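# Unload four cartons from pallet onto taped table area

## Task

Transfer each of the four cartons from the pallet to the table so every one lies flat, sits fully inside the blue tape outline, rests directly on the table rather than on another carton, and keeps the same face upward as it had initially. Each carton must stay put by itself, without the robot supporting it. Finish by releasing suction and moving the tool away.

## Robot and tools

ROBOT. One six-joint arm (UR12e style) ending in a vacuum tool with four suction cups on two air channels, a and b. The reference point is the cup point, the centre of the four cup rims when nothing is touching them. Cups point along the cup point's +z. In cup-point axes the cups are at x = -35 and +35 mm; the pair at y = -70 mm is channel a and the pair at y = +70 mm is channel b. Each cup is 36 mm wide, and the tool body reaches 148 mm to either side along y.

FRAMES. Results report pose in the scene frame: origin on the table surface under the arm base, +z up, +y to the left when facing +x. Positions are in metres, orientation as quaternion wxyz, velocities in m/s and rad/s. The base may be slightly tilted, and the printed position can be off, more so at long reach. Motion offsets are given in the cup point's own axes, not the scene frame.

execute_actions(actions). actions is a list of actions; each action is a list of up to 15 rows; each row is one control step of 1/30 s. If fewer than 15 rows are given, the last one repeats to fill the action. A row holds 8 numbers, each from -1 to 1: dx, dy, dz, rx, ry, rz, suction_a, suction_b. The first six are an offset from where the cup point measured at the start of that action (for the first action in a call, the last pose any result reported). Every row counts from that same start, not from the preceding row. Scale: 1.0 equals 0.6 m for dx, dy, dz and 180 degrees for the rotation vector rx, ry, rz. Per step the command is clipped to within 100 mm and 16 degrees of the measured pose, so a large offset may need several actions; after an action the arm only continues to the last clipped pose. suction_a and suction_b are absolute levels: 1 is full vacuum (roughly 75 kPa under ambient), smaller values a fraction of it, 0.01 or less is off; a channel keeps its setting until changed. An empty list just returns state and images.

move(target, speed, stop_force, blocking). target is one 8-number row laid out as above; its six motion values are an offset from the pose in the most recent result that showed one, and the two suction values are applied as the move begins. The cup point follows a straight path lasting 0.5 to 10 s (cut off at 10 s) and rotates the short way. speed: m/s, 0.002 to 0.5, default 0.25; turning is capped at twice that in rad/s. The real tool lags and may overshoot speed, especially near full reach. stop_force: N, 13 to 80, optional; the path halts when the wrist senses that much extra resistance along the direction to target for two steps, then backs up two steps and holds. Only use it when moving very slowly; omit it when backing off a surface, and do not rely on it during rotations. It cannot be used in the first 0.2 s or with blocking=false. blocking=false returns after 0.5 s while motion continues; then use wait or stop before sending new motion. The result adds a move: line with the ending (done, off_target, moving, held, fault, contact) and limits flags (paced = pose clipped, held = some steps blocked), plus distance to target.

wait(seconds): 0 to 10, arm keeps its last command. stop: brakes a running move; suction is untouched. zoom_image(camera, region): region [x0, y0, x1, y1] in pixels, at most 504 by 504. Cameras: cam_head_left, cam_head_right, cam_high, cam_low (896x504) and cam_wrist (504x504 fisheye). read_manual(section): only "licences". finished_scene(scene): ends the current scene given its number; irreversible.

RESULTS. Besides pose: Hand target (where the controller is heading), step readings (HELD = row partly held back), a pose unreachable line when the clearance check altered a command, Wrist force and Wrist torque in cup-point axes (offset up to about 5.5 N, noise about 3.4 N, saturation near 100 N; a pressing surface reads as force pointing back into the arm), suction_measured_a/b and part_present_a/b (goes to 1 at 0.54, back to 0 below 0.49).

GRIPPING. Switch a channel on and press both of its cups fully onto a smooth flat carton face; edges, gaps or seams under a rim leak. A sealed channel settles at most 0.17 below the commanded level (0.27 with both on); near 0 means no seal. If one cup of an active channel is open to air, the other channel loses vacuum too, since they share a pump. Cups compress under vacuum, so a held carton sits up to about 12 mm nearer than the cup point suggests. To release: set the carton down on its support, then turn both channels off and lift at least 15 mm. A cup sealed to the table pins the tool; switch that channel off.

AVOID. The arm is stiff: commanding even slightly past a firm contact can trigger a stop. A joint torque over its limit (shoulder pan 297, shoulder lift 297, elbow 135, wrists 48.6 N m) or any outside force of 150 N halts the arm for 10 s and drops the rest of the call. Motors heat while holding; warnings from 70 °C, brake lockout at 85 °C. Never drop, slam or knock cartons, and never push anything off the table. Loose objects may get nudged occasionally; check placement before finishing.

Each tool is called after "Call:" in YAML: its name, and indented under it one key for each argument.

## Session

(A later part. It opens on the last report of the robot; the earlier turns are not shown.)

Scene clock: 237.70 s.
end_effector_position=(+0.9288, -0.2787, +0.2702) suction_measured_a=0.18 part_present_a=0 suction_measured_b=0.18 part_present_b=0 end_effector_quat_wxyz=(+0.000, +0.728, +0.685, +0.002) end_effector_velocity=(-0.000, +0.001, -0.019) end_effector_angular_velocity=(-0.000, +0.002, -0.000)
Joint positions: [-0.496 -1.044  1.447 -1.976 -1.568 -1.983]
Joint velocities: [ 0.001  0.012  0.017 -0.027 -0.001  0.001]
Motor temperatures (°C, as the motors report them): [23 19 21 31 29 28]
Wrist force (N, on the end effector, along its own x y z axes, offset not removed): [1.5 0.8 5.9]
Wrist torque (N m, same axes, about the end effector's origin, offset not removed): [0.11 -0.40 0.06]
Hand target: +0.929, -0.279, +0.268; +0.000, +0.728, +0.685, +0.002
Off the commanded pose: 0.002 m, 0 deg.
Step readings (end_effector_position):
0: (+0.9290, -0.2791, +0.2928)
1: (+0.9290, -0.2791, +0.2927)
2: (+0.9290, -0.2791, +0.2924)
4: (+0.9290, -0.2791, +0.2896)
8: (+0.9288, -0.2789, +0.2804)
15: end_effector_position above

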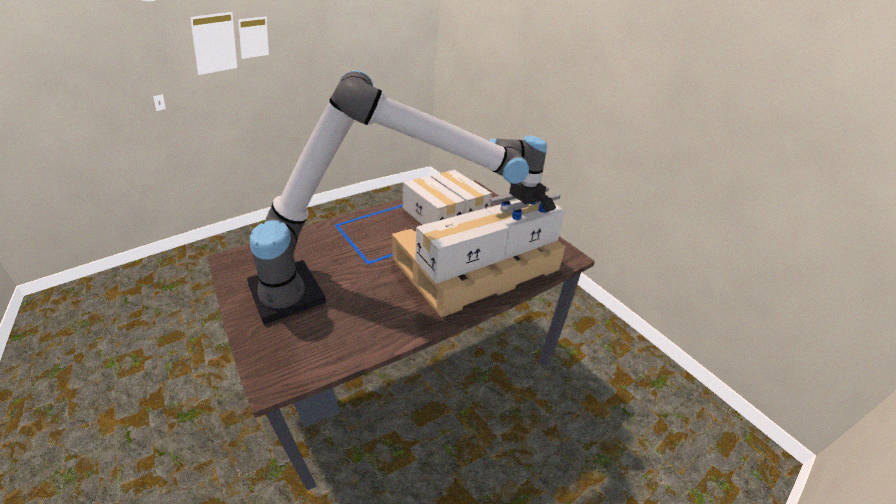

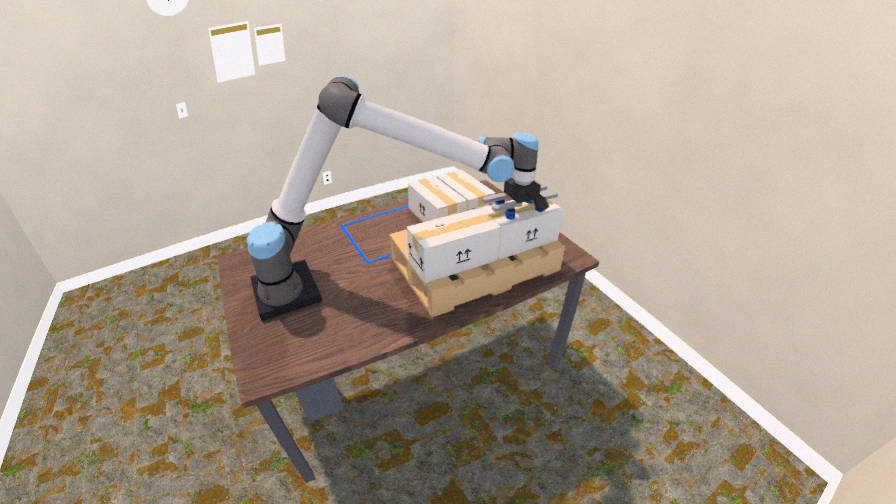

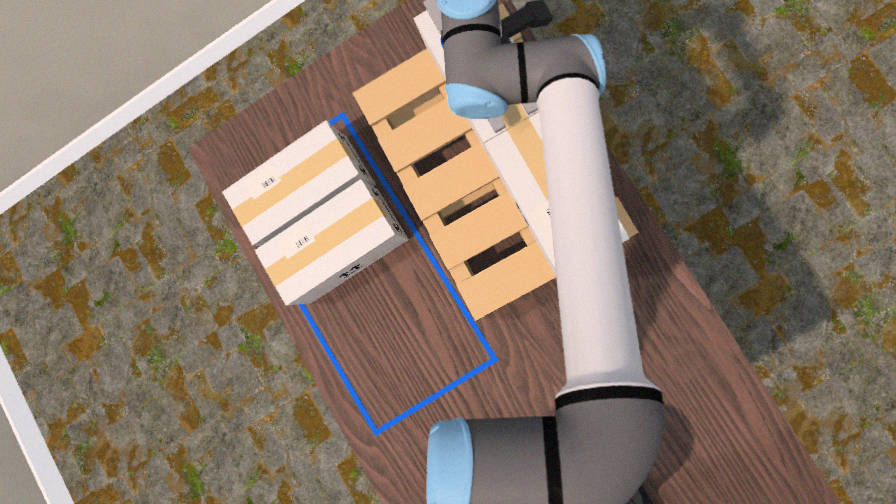

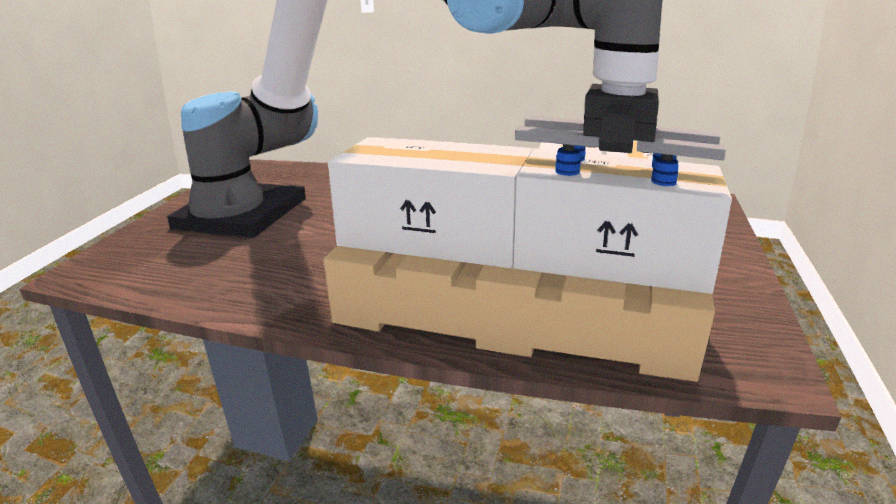

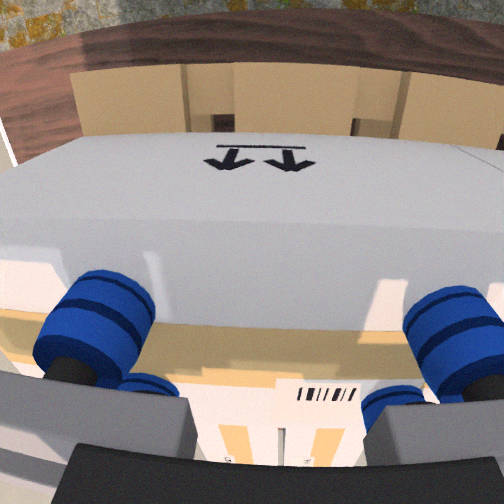

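Call:
move:
  target: [0.283,0.006,-0.075,0,0,0,1,1]
  speed: 0.25

Call:
move:
  target: [0.536,-0.502,0,0,0,0.4806,1,1]
  speed: 0.4

Call:
move:
  target: [0,0,0.275,0,0,0,1,1]
  speed: 0.25

Scene clock: 244.53 s.
end_effector_position=(+0.9425, -0.1099, +0.3156) suction_measured_a=0.64 part_present_a=1 suction_measured_b=0.64 part_present_b=1 end_effector_quat_wxyz=(+0.000, +0.728, +0.685, +0.002) end_effector_velocity=(+0.001, +0.002, +0.002) end_effector_angular_velocity=(-0.001, -0.001, +0.000)
Joint positions: [-0.324 -1.104  1.455 -1.924 -1.569 -1.811]
Joint velocities: [ 0.003 -0.001 -0.002  0.001 -0.001  0.003]
Motor temperatures (°C, as the motors report them): [23 19 21 31 29 28]
Wrist force (N, on the end effector, along its own x y z axes, offset not removed): [-1.4 -0.3 18.8]
Wrist torque (N m, same axes, about the end effector's origin, offset not removed): [-0.49 0.12 0.02]
Hand target: +0.943, -0.110, +0.316; +0.000, +0.728, +0.685, +0.002
Off the commanded pose: 0.000 m, 0 deg.
move: done

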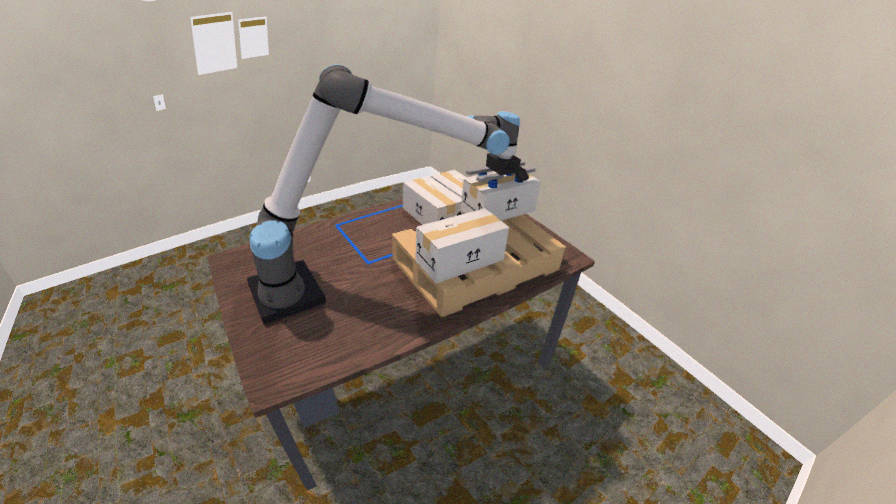

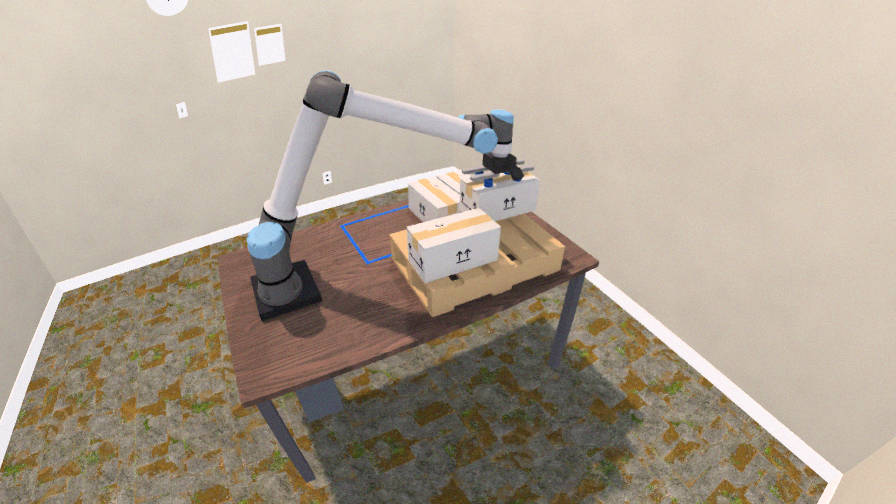

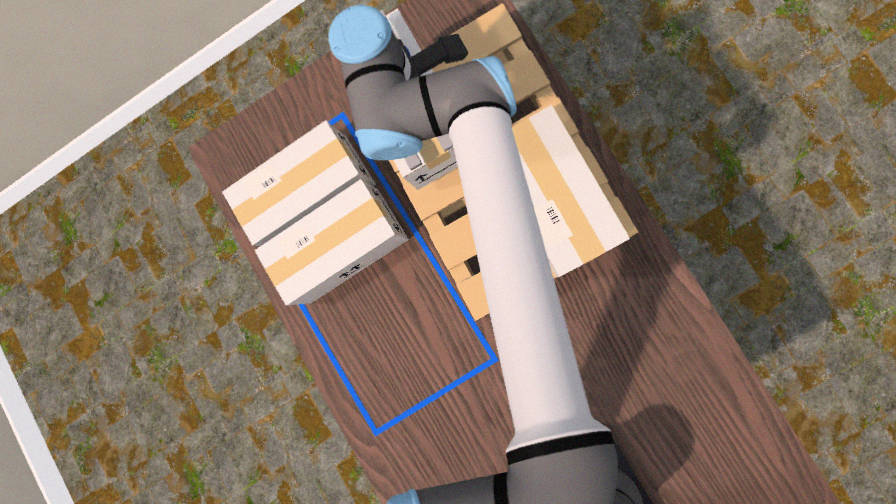

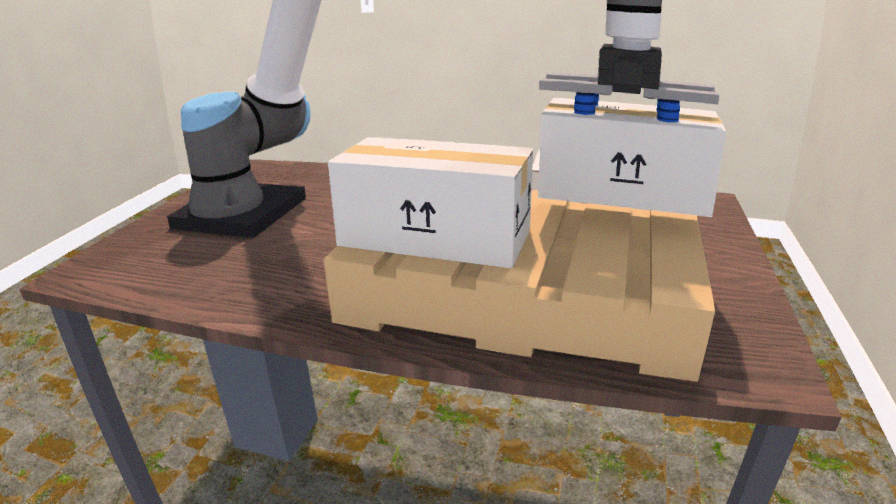

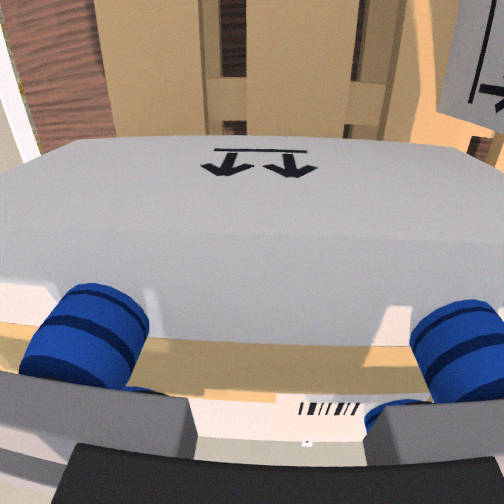

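Scene clock: 247.13 s.
end_effector_position=(+0.6615, +0.2288, +0.3157) suction_measured_a=0.64 part_present_a=1 suction_measured_b=0.64 part_present_b=1 end_effector_quat_wxyz=(-0.001, +1.000, +0.001, +0.001) end_effector_velocity=(-0.001, +0.002, +0.000) end_effector_angular_velocity=(-0.002, -0.000, -0.013)
Joint positions: [ 0.058 -1.491  1.964 -2.046 -1.569  0.079]
Joint velocities: [ 0.004 -0.001  0.001 -0.    -0.002  0.017]
Motor temperatures (°C, as the motors report them): [23 19 21 31 29 28]
Wrist force (N, on the end effector, along its own x y z axes, offset not removed): [-0.9 -1.2 20.8]
Wrist torque (N m, same axes, about the end effector's origin, offset not removed): [-0.50 0.11 0.10]
Hand target: +0.661, +0.229, +0.316; -0.001, +1.000, +0.000, +0.001
Off the commanded pose: 0.000 m, 0 deg.
move: done

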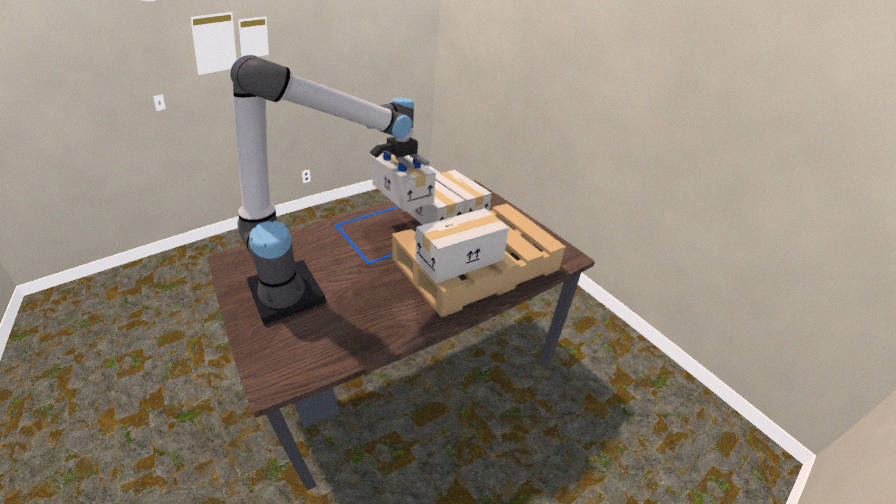

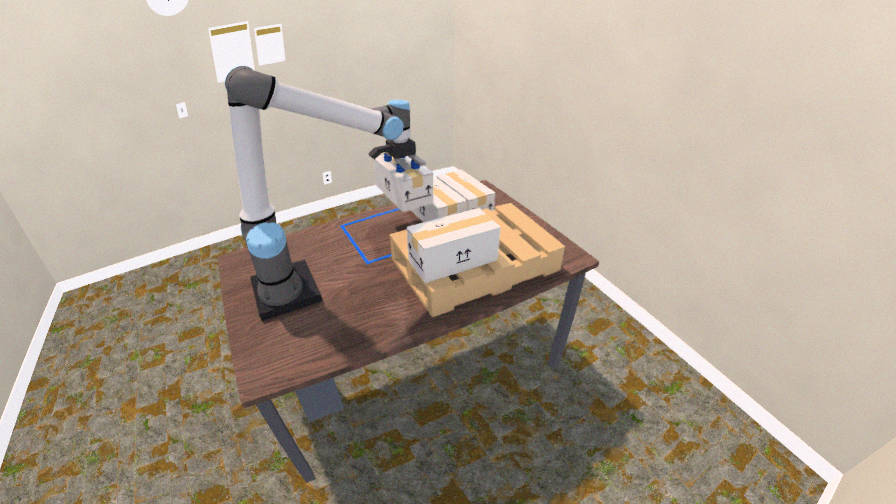

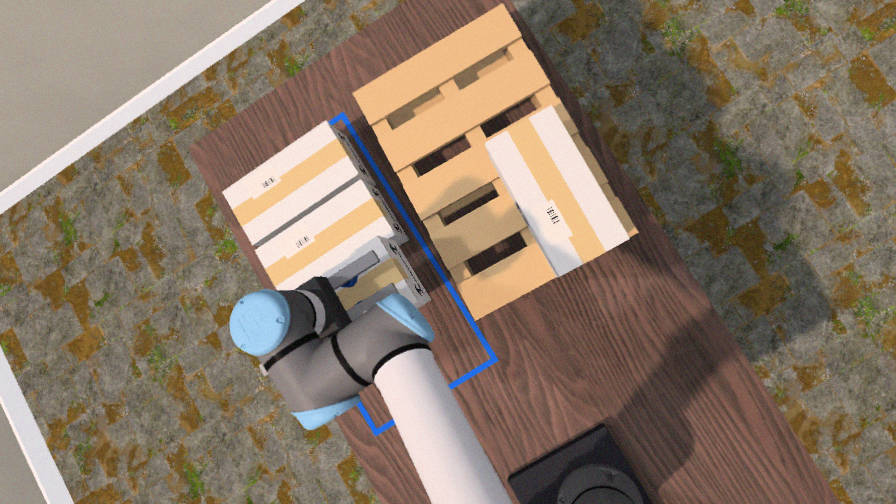

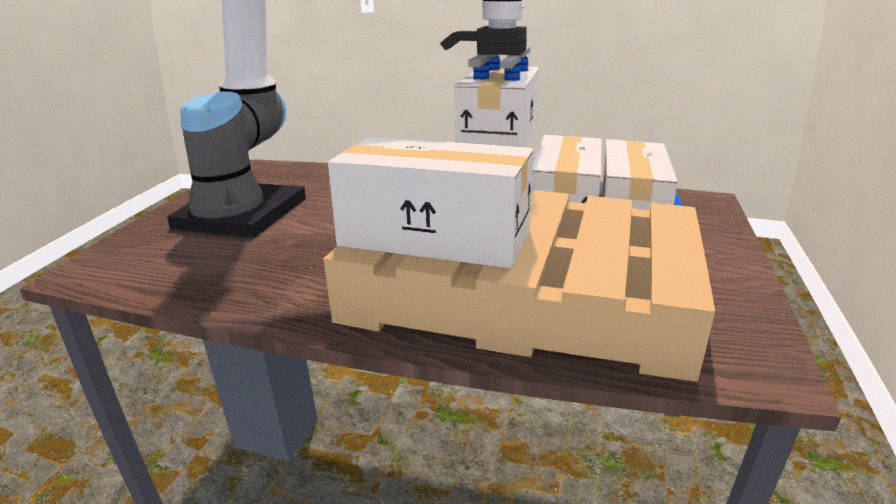

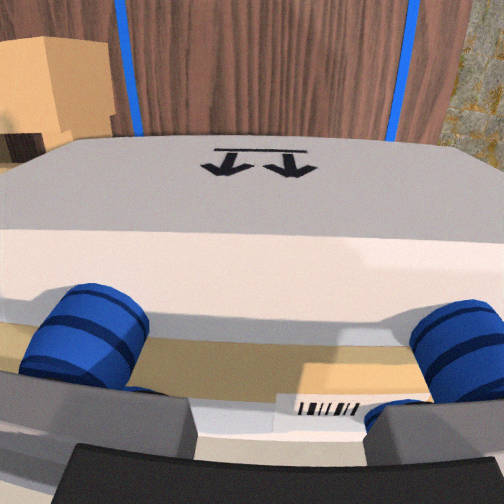

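Scene clock: 248.47 s.
end_effector_position=(+0.6617, +0.2292, +0.1512) suction_measured_a=0.64 part_present_a=1 suction_measured_b=0.64 part_present_b=1 end_effector_quat_wxyz=(-0.001, +1.000, +0.001, +0.001) end_effector_velocity=(+0.001, +0.002, -0.003) end_effector_angular_velocity=(+0.001, -0.002, +0.002)
Joint positions: [ 0.058 -1.313  2.105 -2.365 -1.569  0.08 ]
Joint velocities: [ 0.002  0.005 -0.    -0.007  0.     0.   ]
Motor temperatures (°C, as the motors report them): [23 19 21 31 29 28]
Wrist force (N, on the end effector, along its own x y z axes, offset not removed): [-0.5 0.1 19.3]
Wrist torque (N m, same axes, about the end effector's origin, offset not removed): [-0.38 0.02 0.14]
Hand target: +0.662, +0.229, +0.151; -0.001, +1.000, +0.001, +0.001
Off the commanded pose: 0.001 m, 0 deg.
move: done

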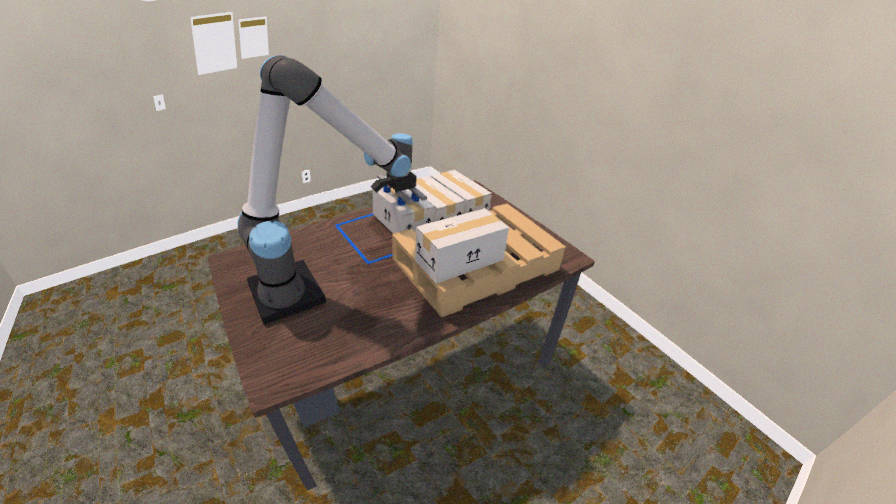

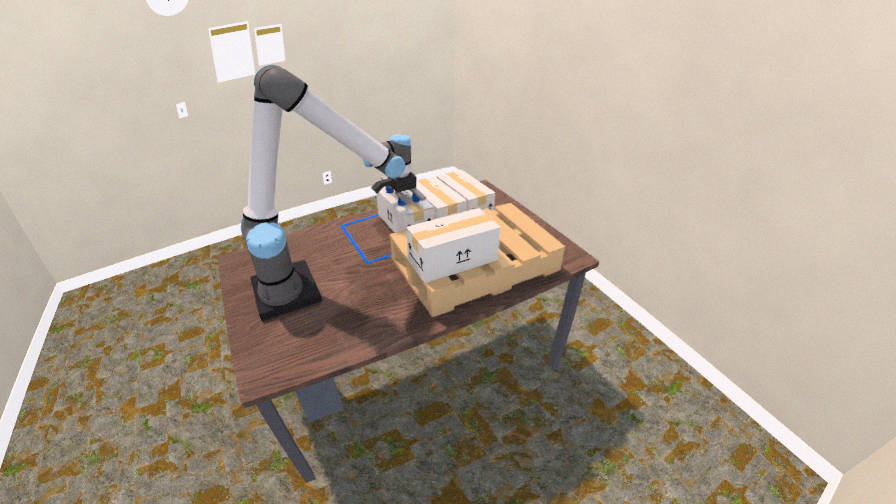

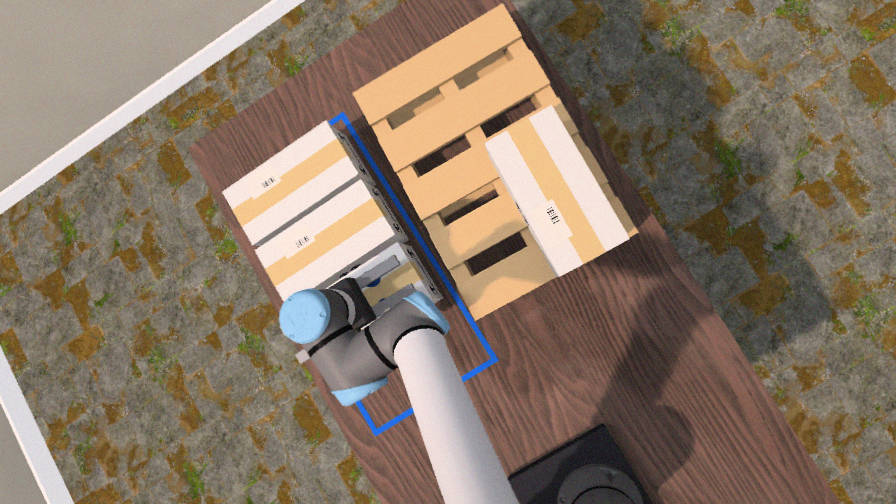

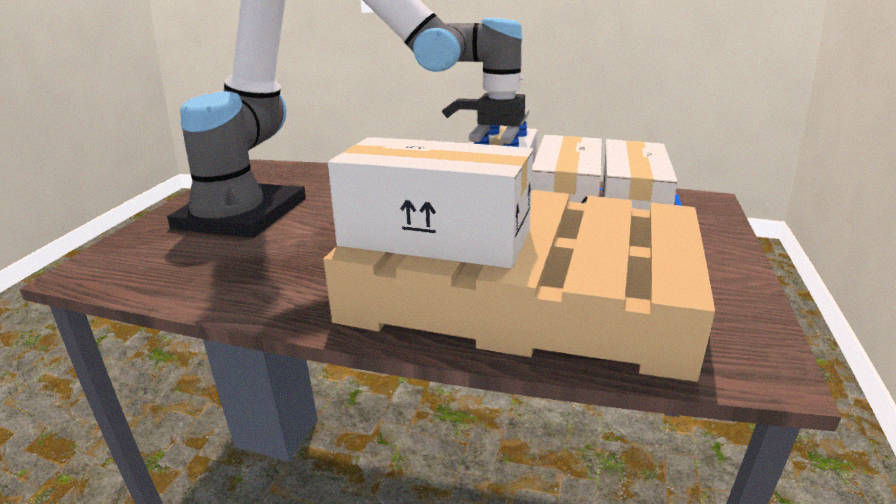

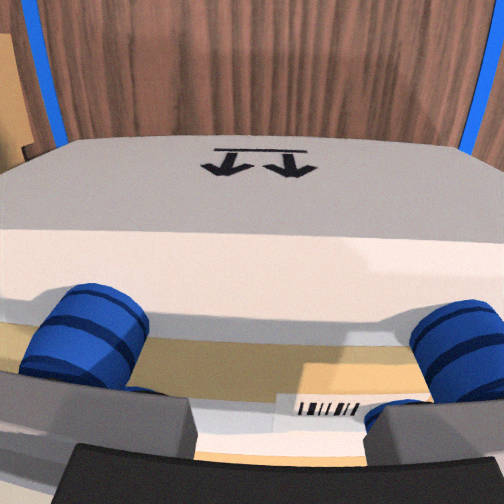

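Call:
move:
  target: [0,0.003,0.022,0,0,0,1,1]
  speed: 0.03

Call:
execute_actions:
  actions:
    - [[0,0,0,0,0,0,0,0],[0,0,0,0,0,0,0,0],[0,0,0,0,0,0,0,0],[0,0,0,0,0,0,0,0],[0,0,0,0,0,0,0,0],[0,0,0,0,0,0,0,0],[0,0,0,0,0,0,0,0],[0,0,-0.005,0,0,0,0,0],[0,0,-0.01,0,0,0,0,0],[0,0,-0.015,0,0,0,0,0]]

Scene clock: 256.20 s.
end_effector_position=(+0.6617, +0.2275, +0.1383) suction_measured_a=0.64 part_present_a=1 suction_measured_b=0.64 part_present_b=1 end_effector_quat_wxyz=(-0.001, +1.000, +0.001, +0.001) end_effector_velocity=(+0.000, -0.001, -0.003) end_effector_angular_velocity=(-0.000, +0.000, -0.001)
Joint positions: [ 0.056 -1.296  2.113 -2.39  -1.569  0.077]
Joint velocities: [-0.001  0.003  0.002 -0.005 -0.    -0.   ]
Motor temperatures (°C, as the motors report them): [23 19 21 31 29 28]
Wrist force (N, on the end effector, along its own x y z axes, offset not removed): [-3.4 -1.8 18.3]
Wrist torque (N m, same axes, about the end effector's origin, offset not removed): [-0.60 0.46 0.11]
Hand target: +0.662, +0.227, +0.138; -0.001, +1.000, +0.001, +0.001
Off the commanded pose: 0.000 m, 0 deg.
move: done

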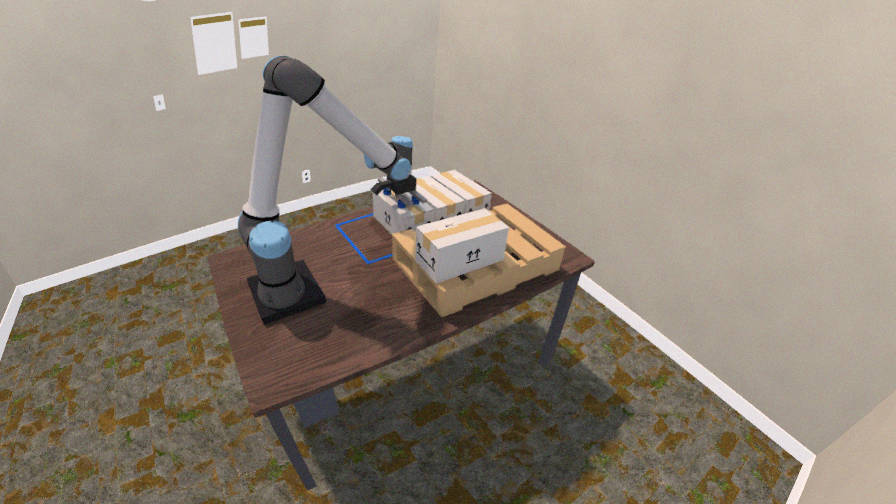

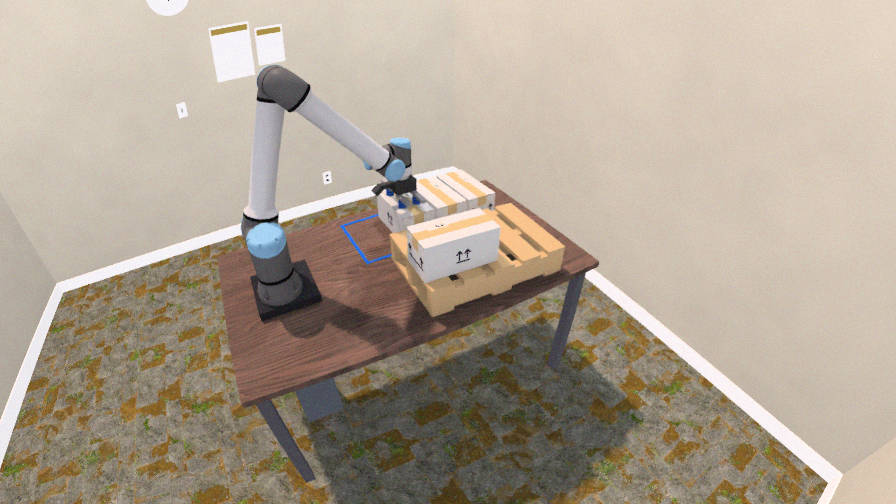

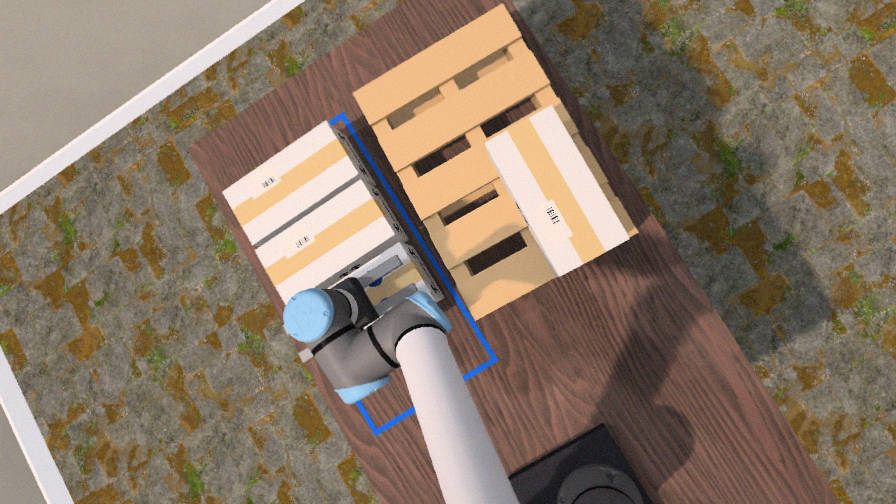

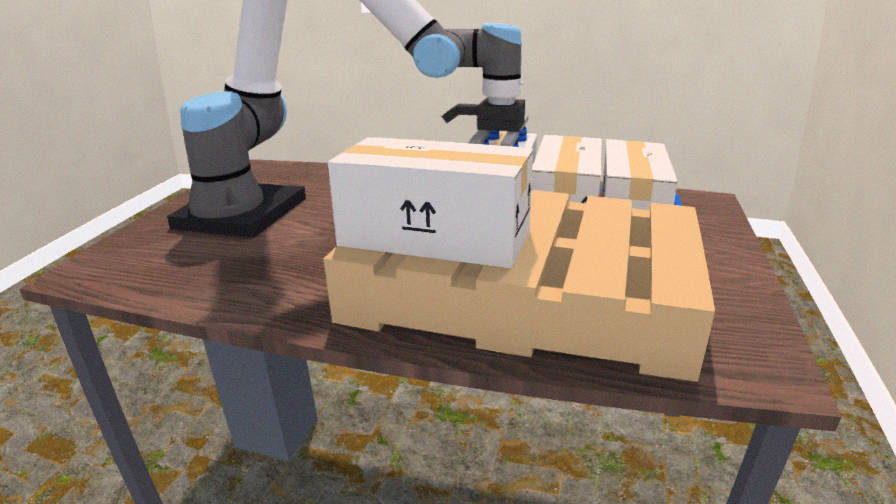

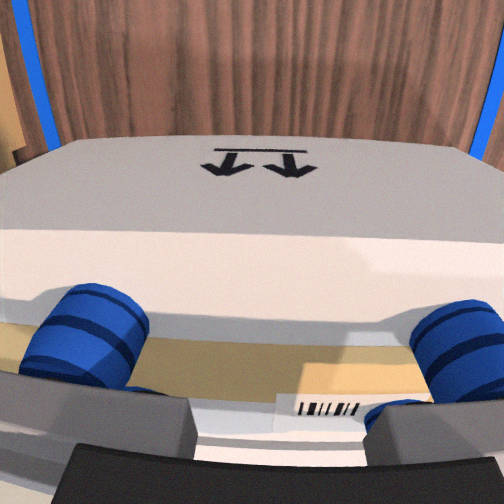

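Scene clock: 256.70 s.
end_effector_position=(+0.6616, +0.2275, +0.1449) suction_measured_a=0.01 part_present_a=0 suction_measured_b=0.01 part_present_b=0 end_effector_quat_wxyz=(-0.001, +1.000, +0.001, +0.001) end_effector_velocity=(-0.000, +0.000, +0.018) end_effector_angular_velocity=(+0.000, +0.000, +0.000)
Joint positions: [ 0.056 -1.306  2.11  -2.377 -1.569  0.077]
Joint velocities: [ 0.    -0.024 -0.011  0.035  0.     0.   ]
Motor temperatures (°C, as the motors report them): [23 19 21 31 29 28]
Wrist force (N, on the end effector, along its own x y z axes, offset not removed): [-1.2 -3.1 -17.2]
Wrist torque (N m, same axes, about the end effector's origin, offset not removed): [-0.42 0.02 0.03]
Hand target: +0.662, +0.228, +0.147; -0.001, +1.000, +0.001, +0.001
Off the commanded pose: 0.002 m, 0 deg.
Step readings (end_effector_position):
0: (+0.6617, +0.2275, +0.1383)
1: (+0.6617, +0.2275, +0.1382)
2: (+0.6618, +0.2275, +0.1383)
4: (+0.6619, +0.2275, +0.1384)
8: (+0.6619, +0.2275, +0.1384)
15: end_effector_position above

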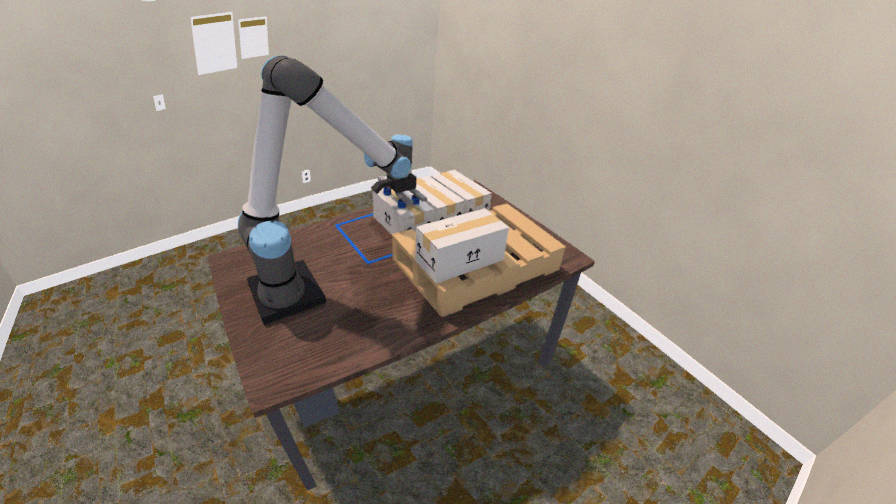

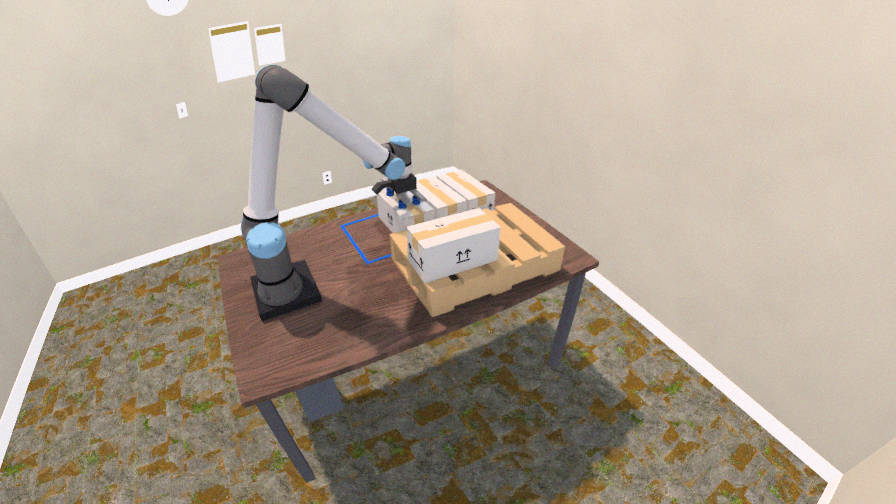

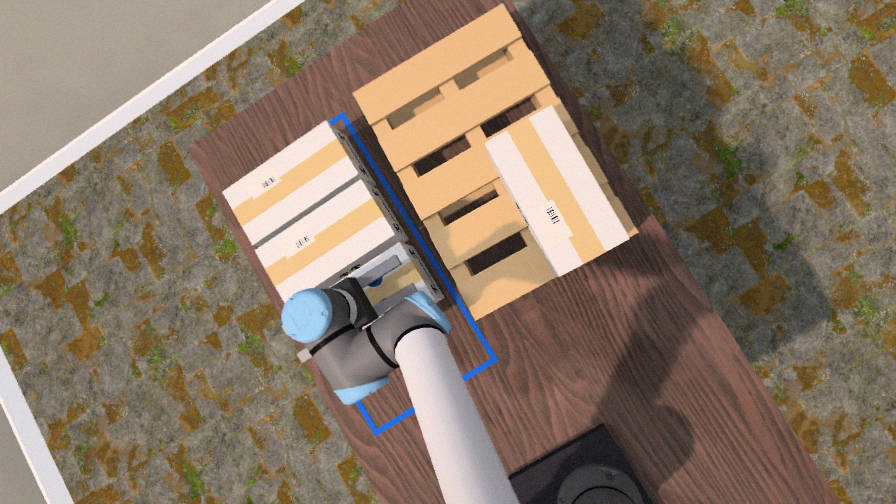

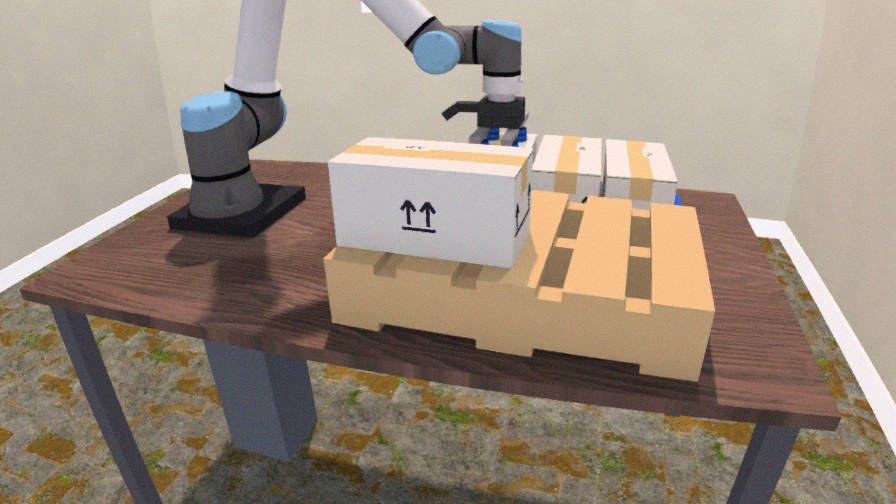

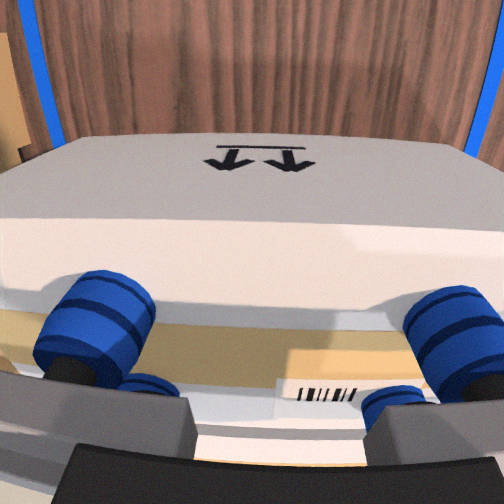

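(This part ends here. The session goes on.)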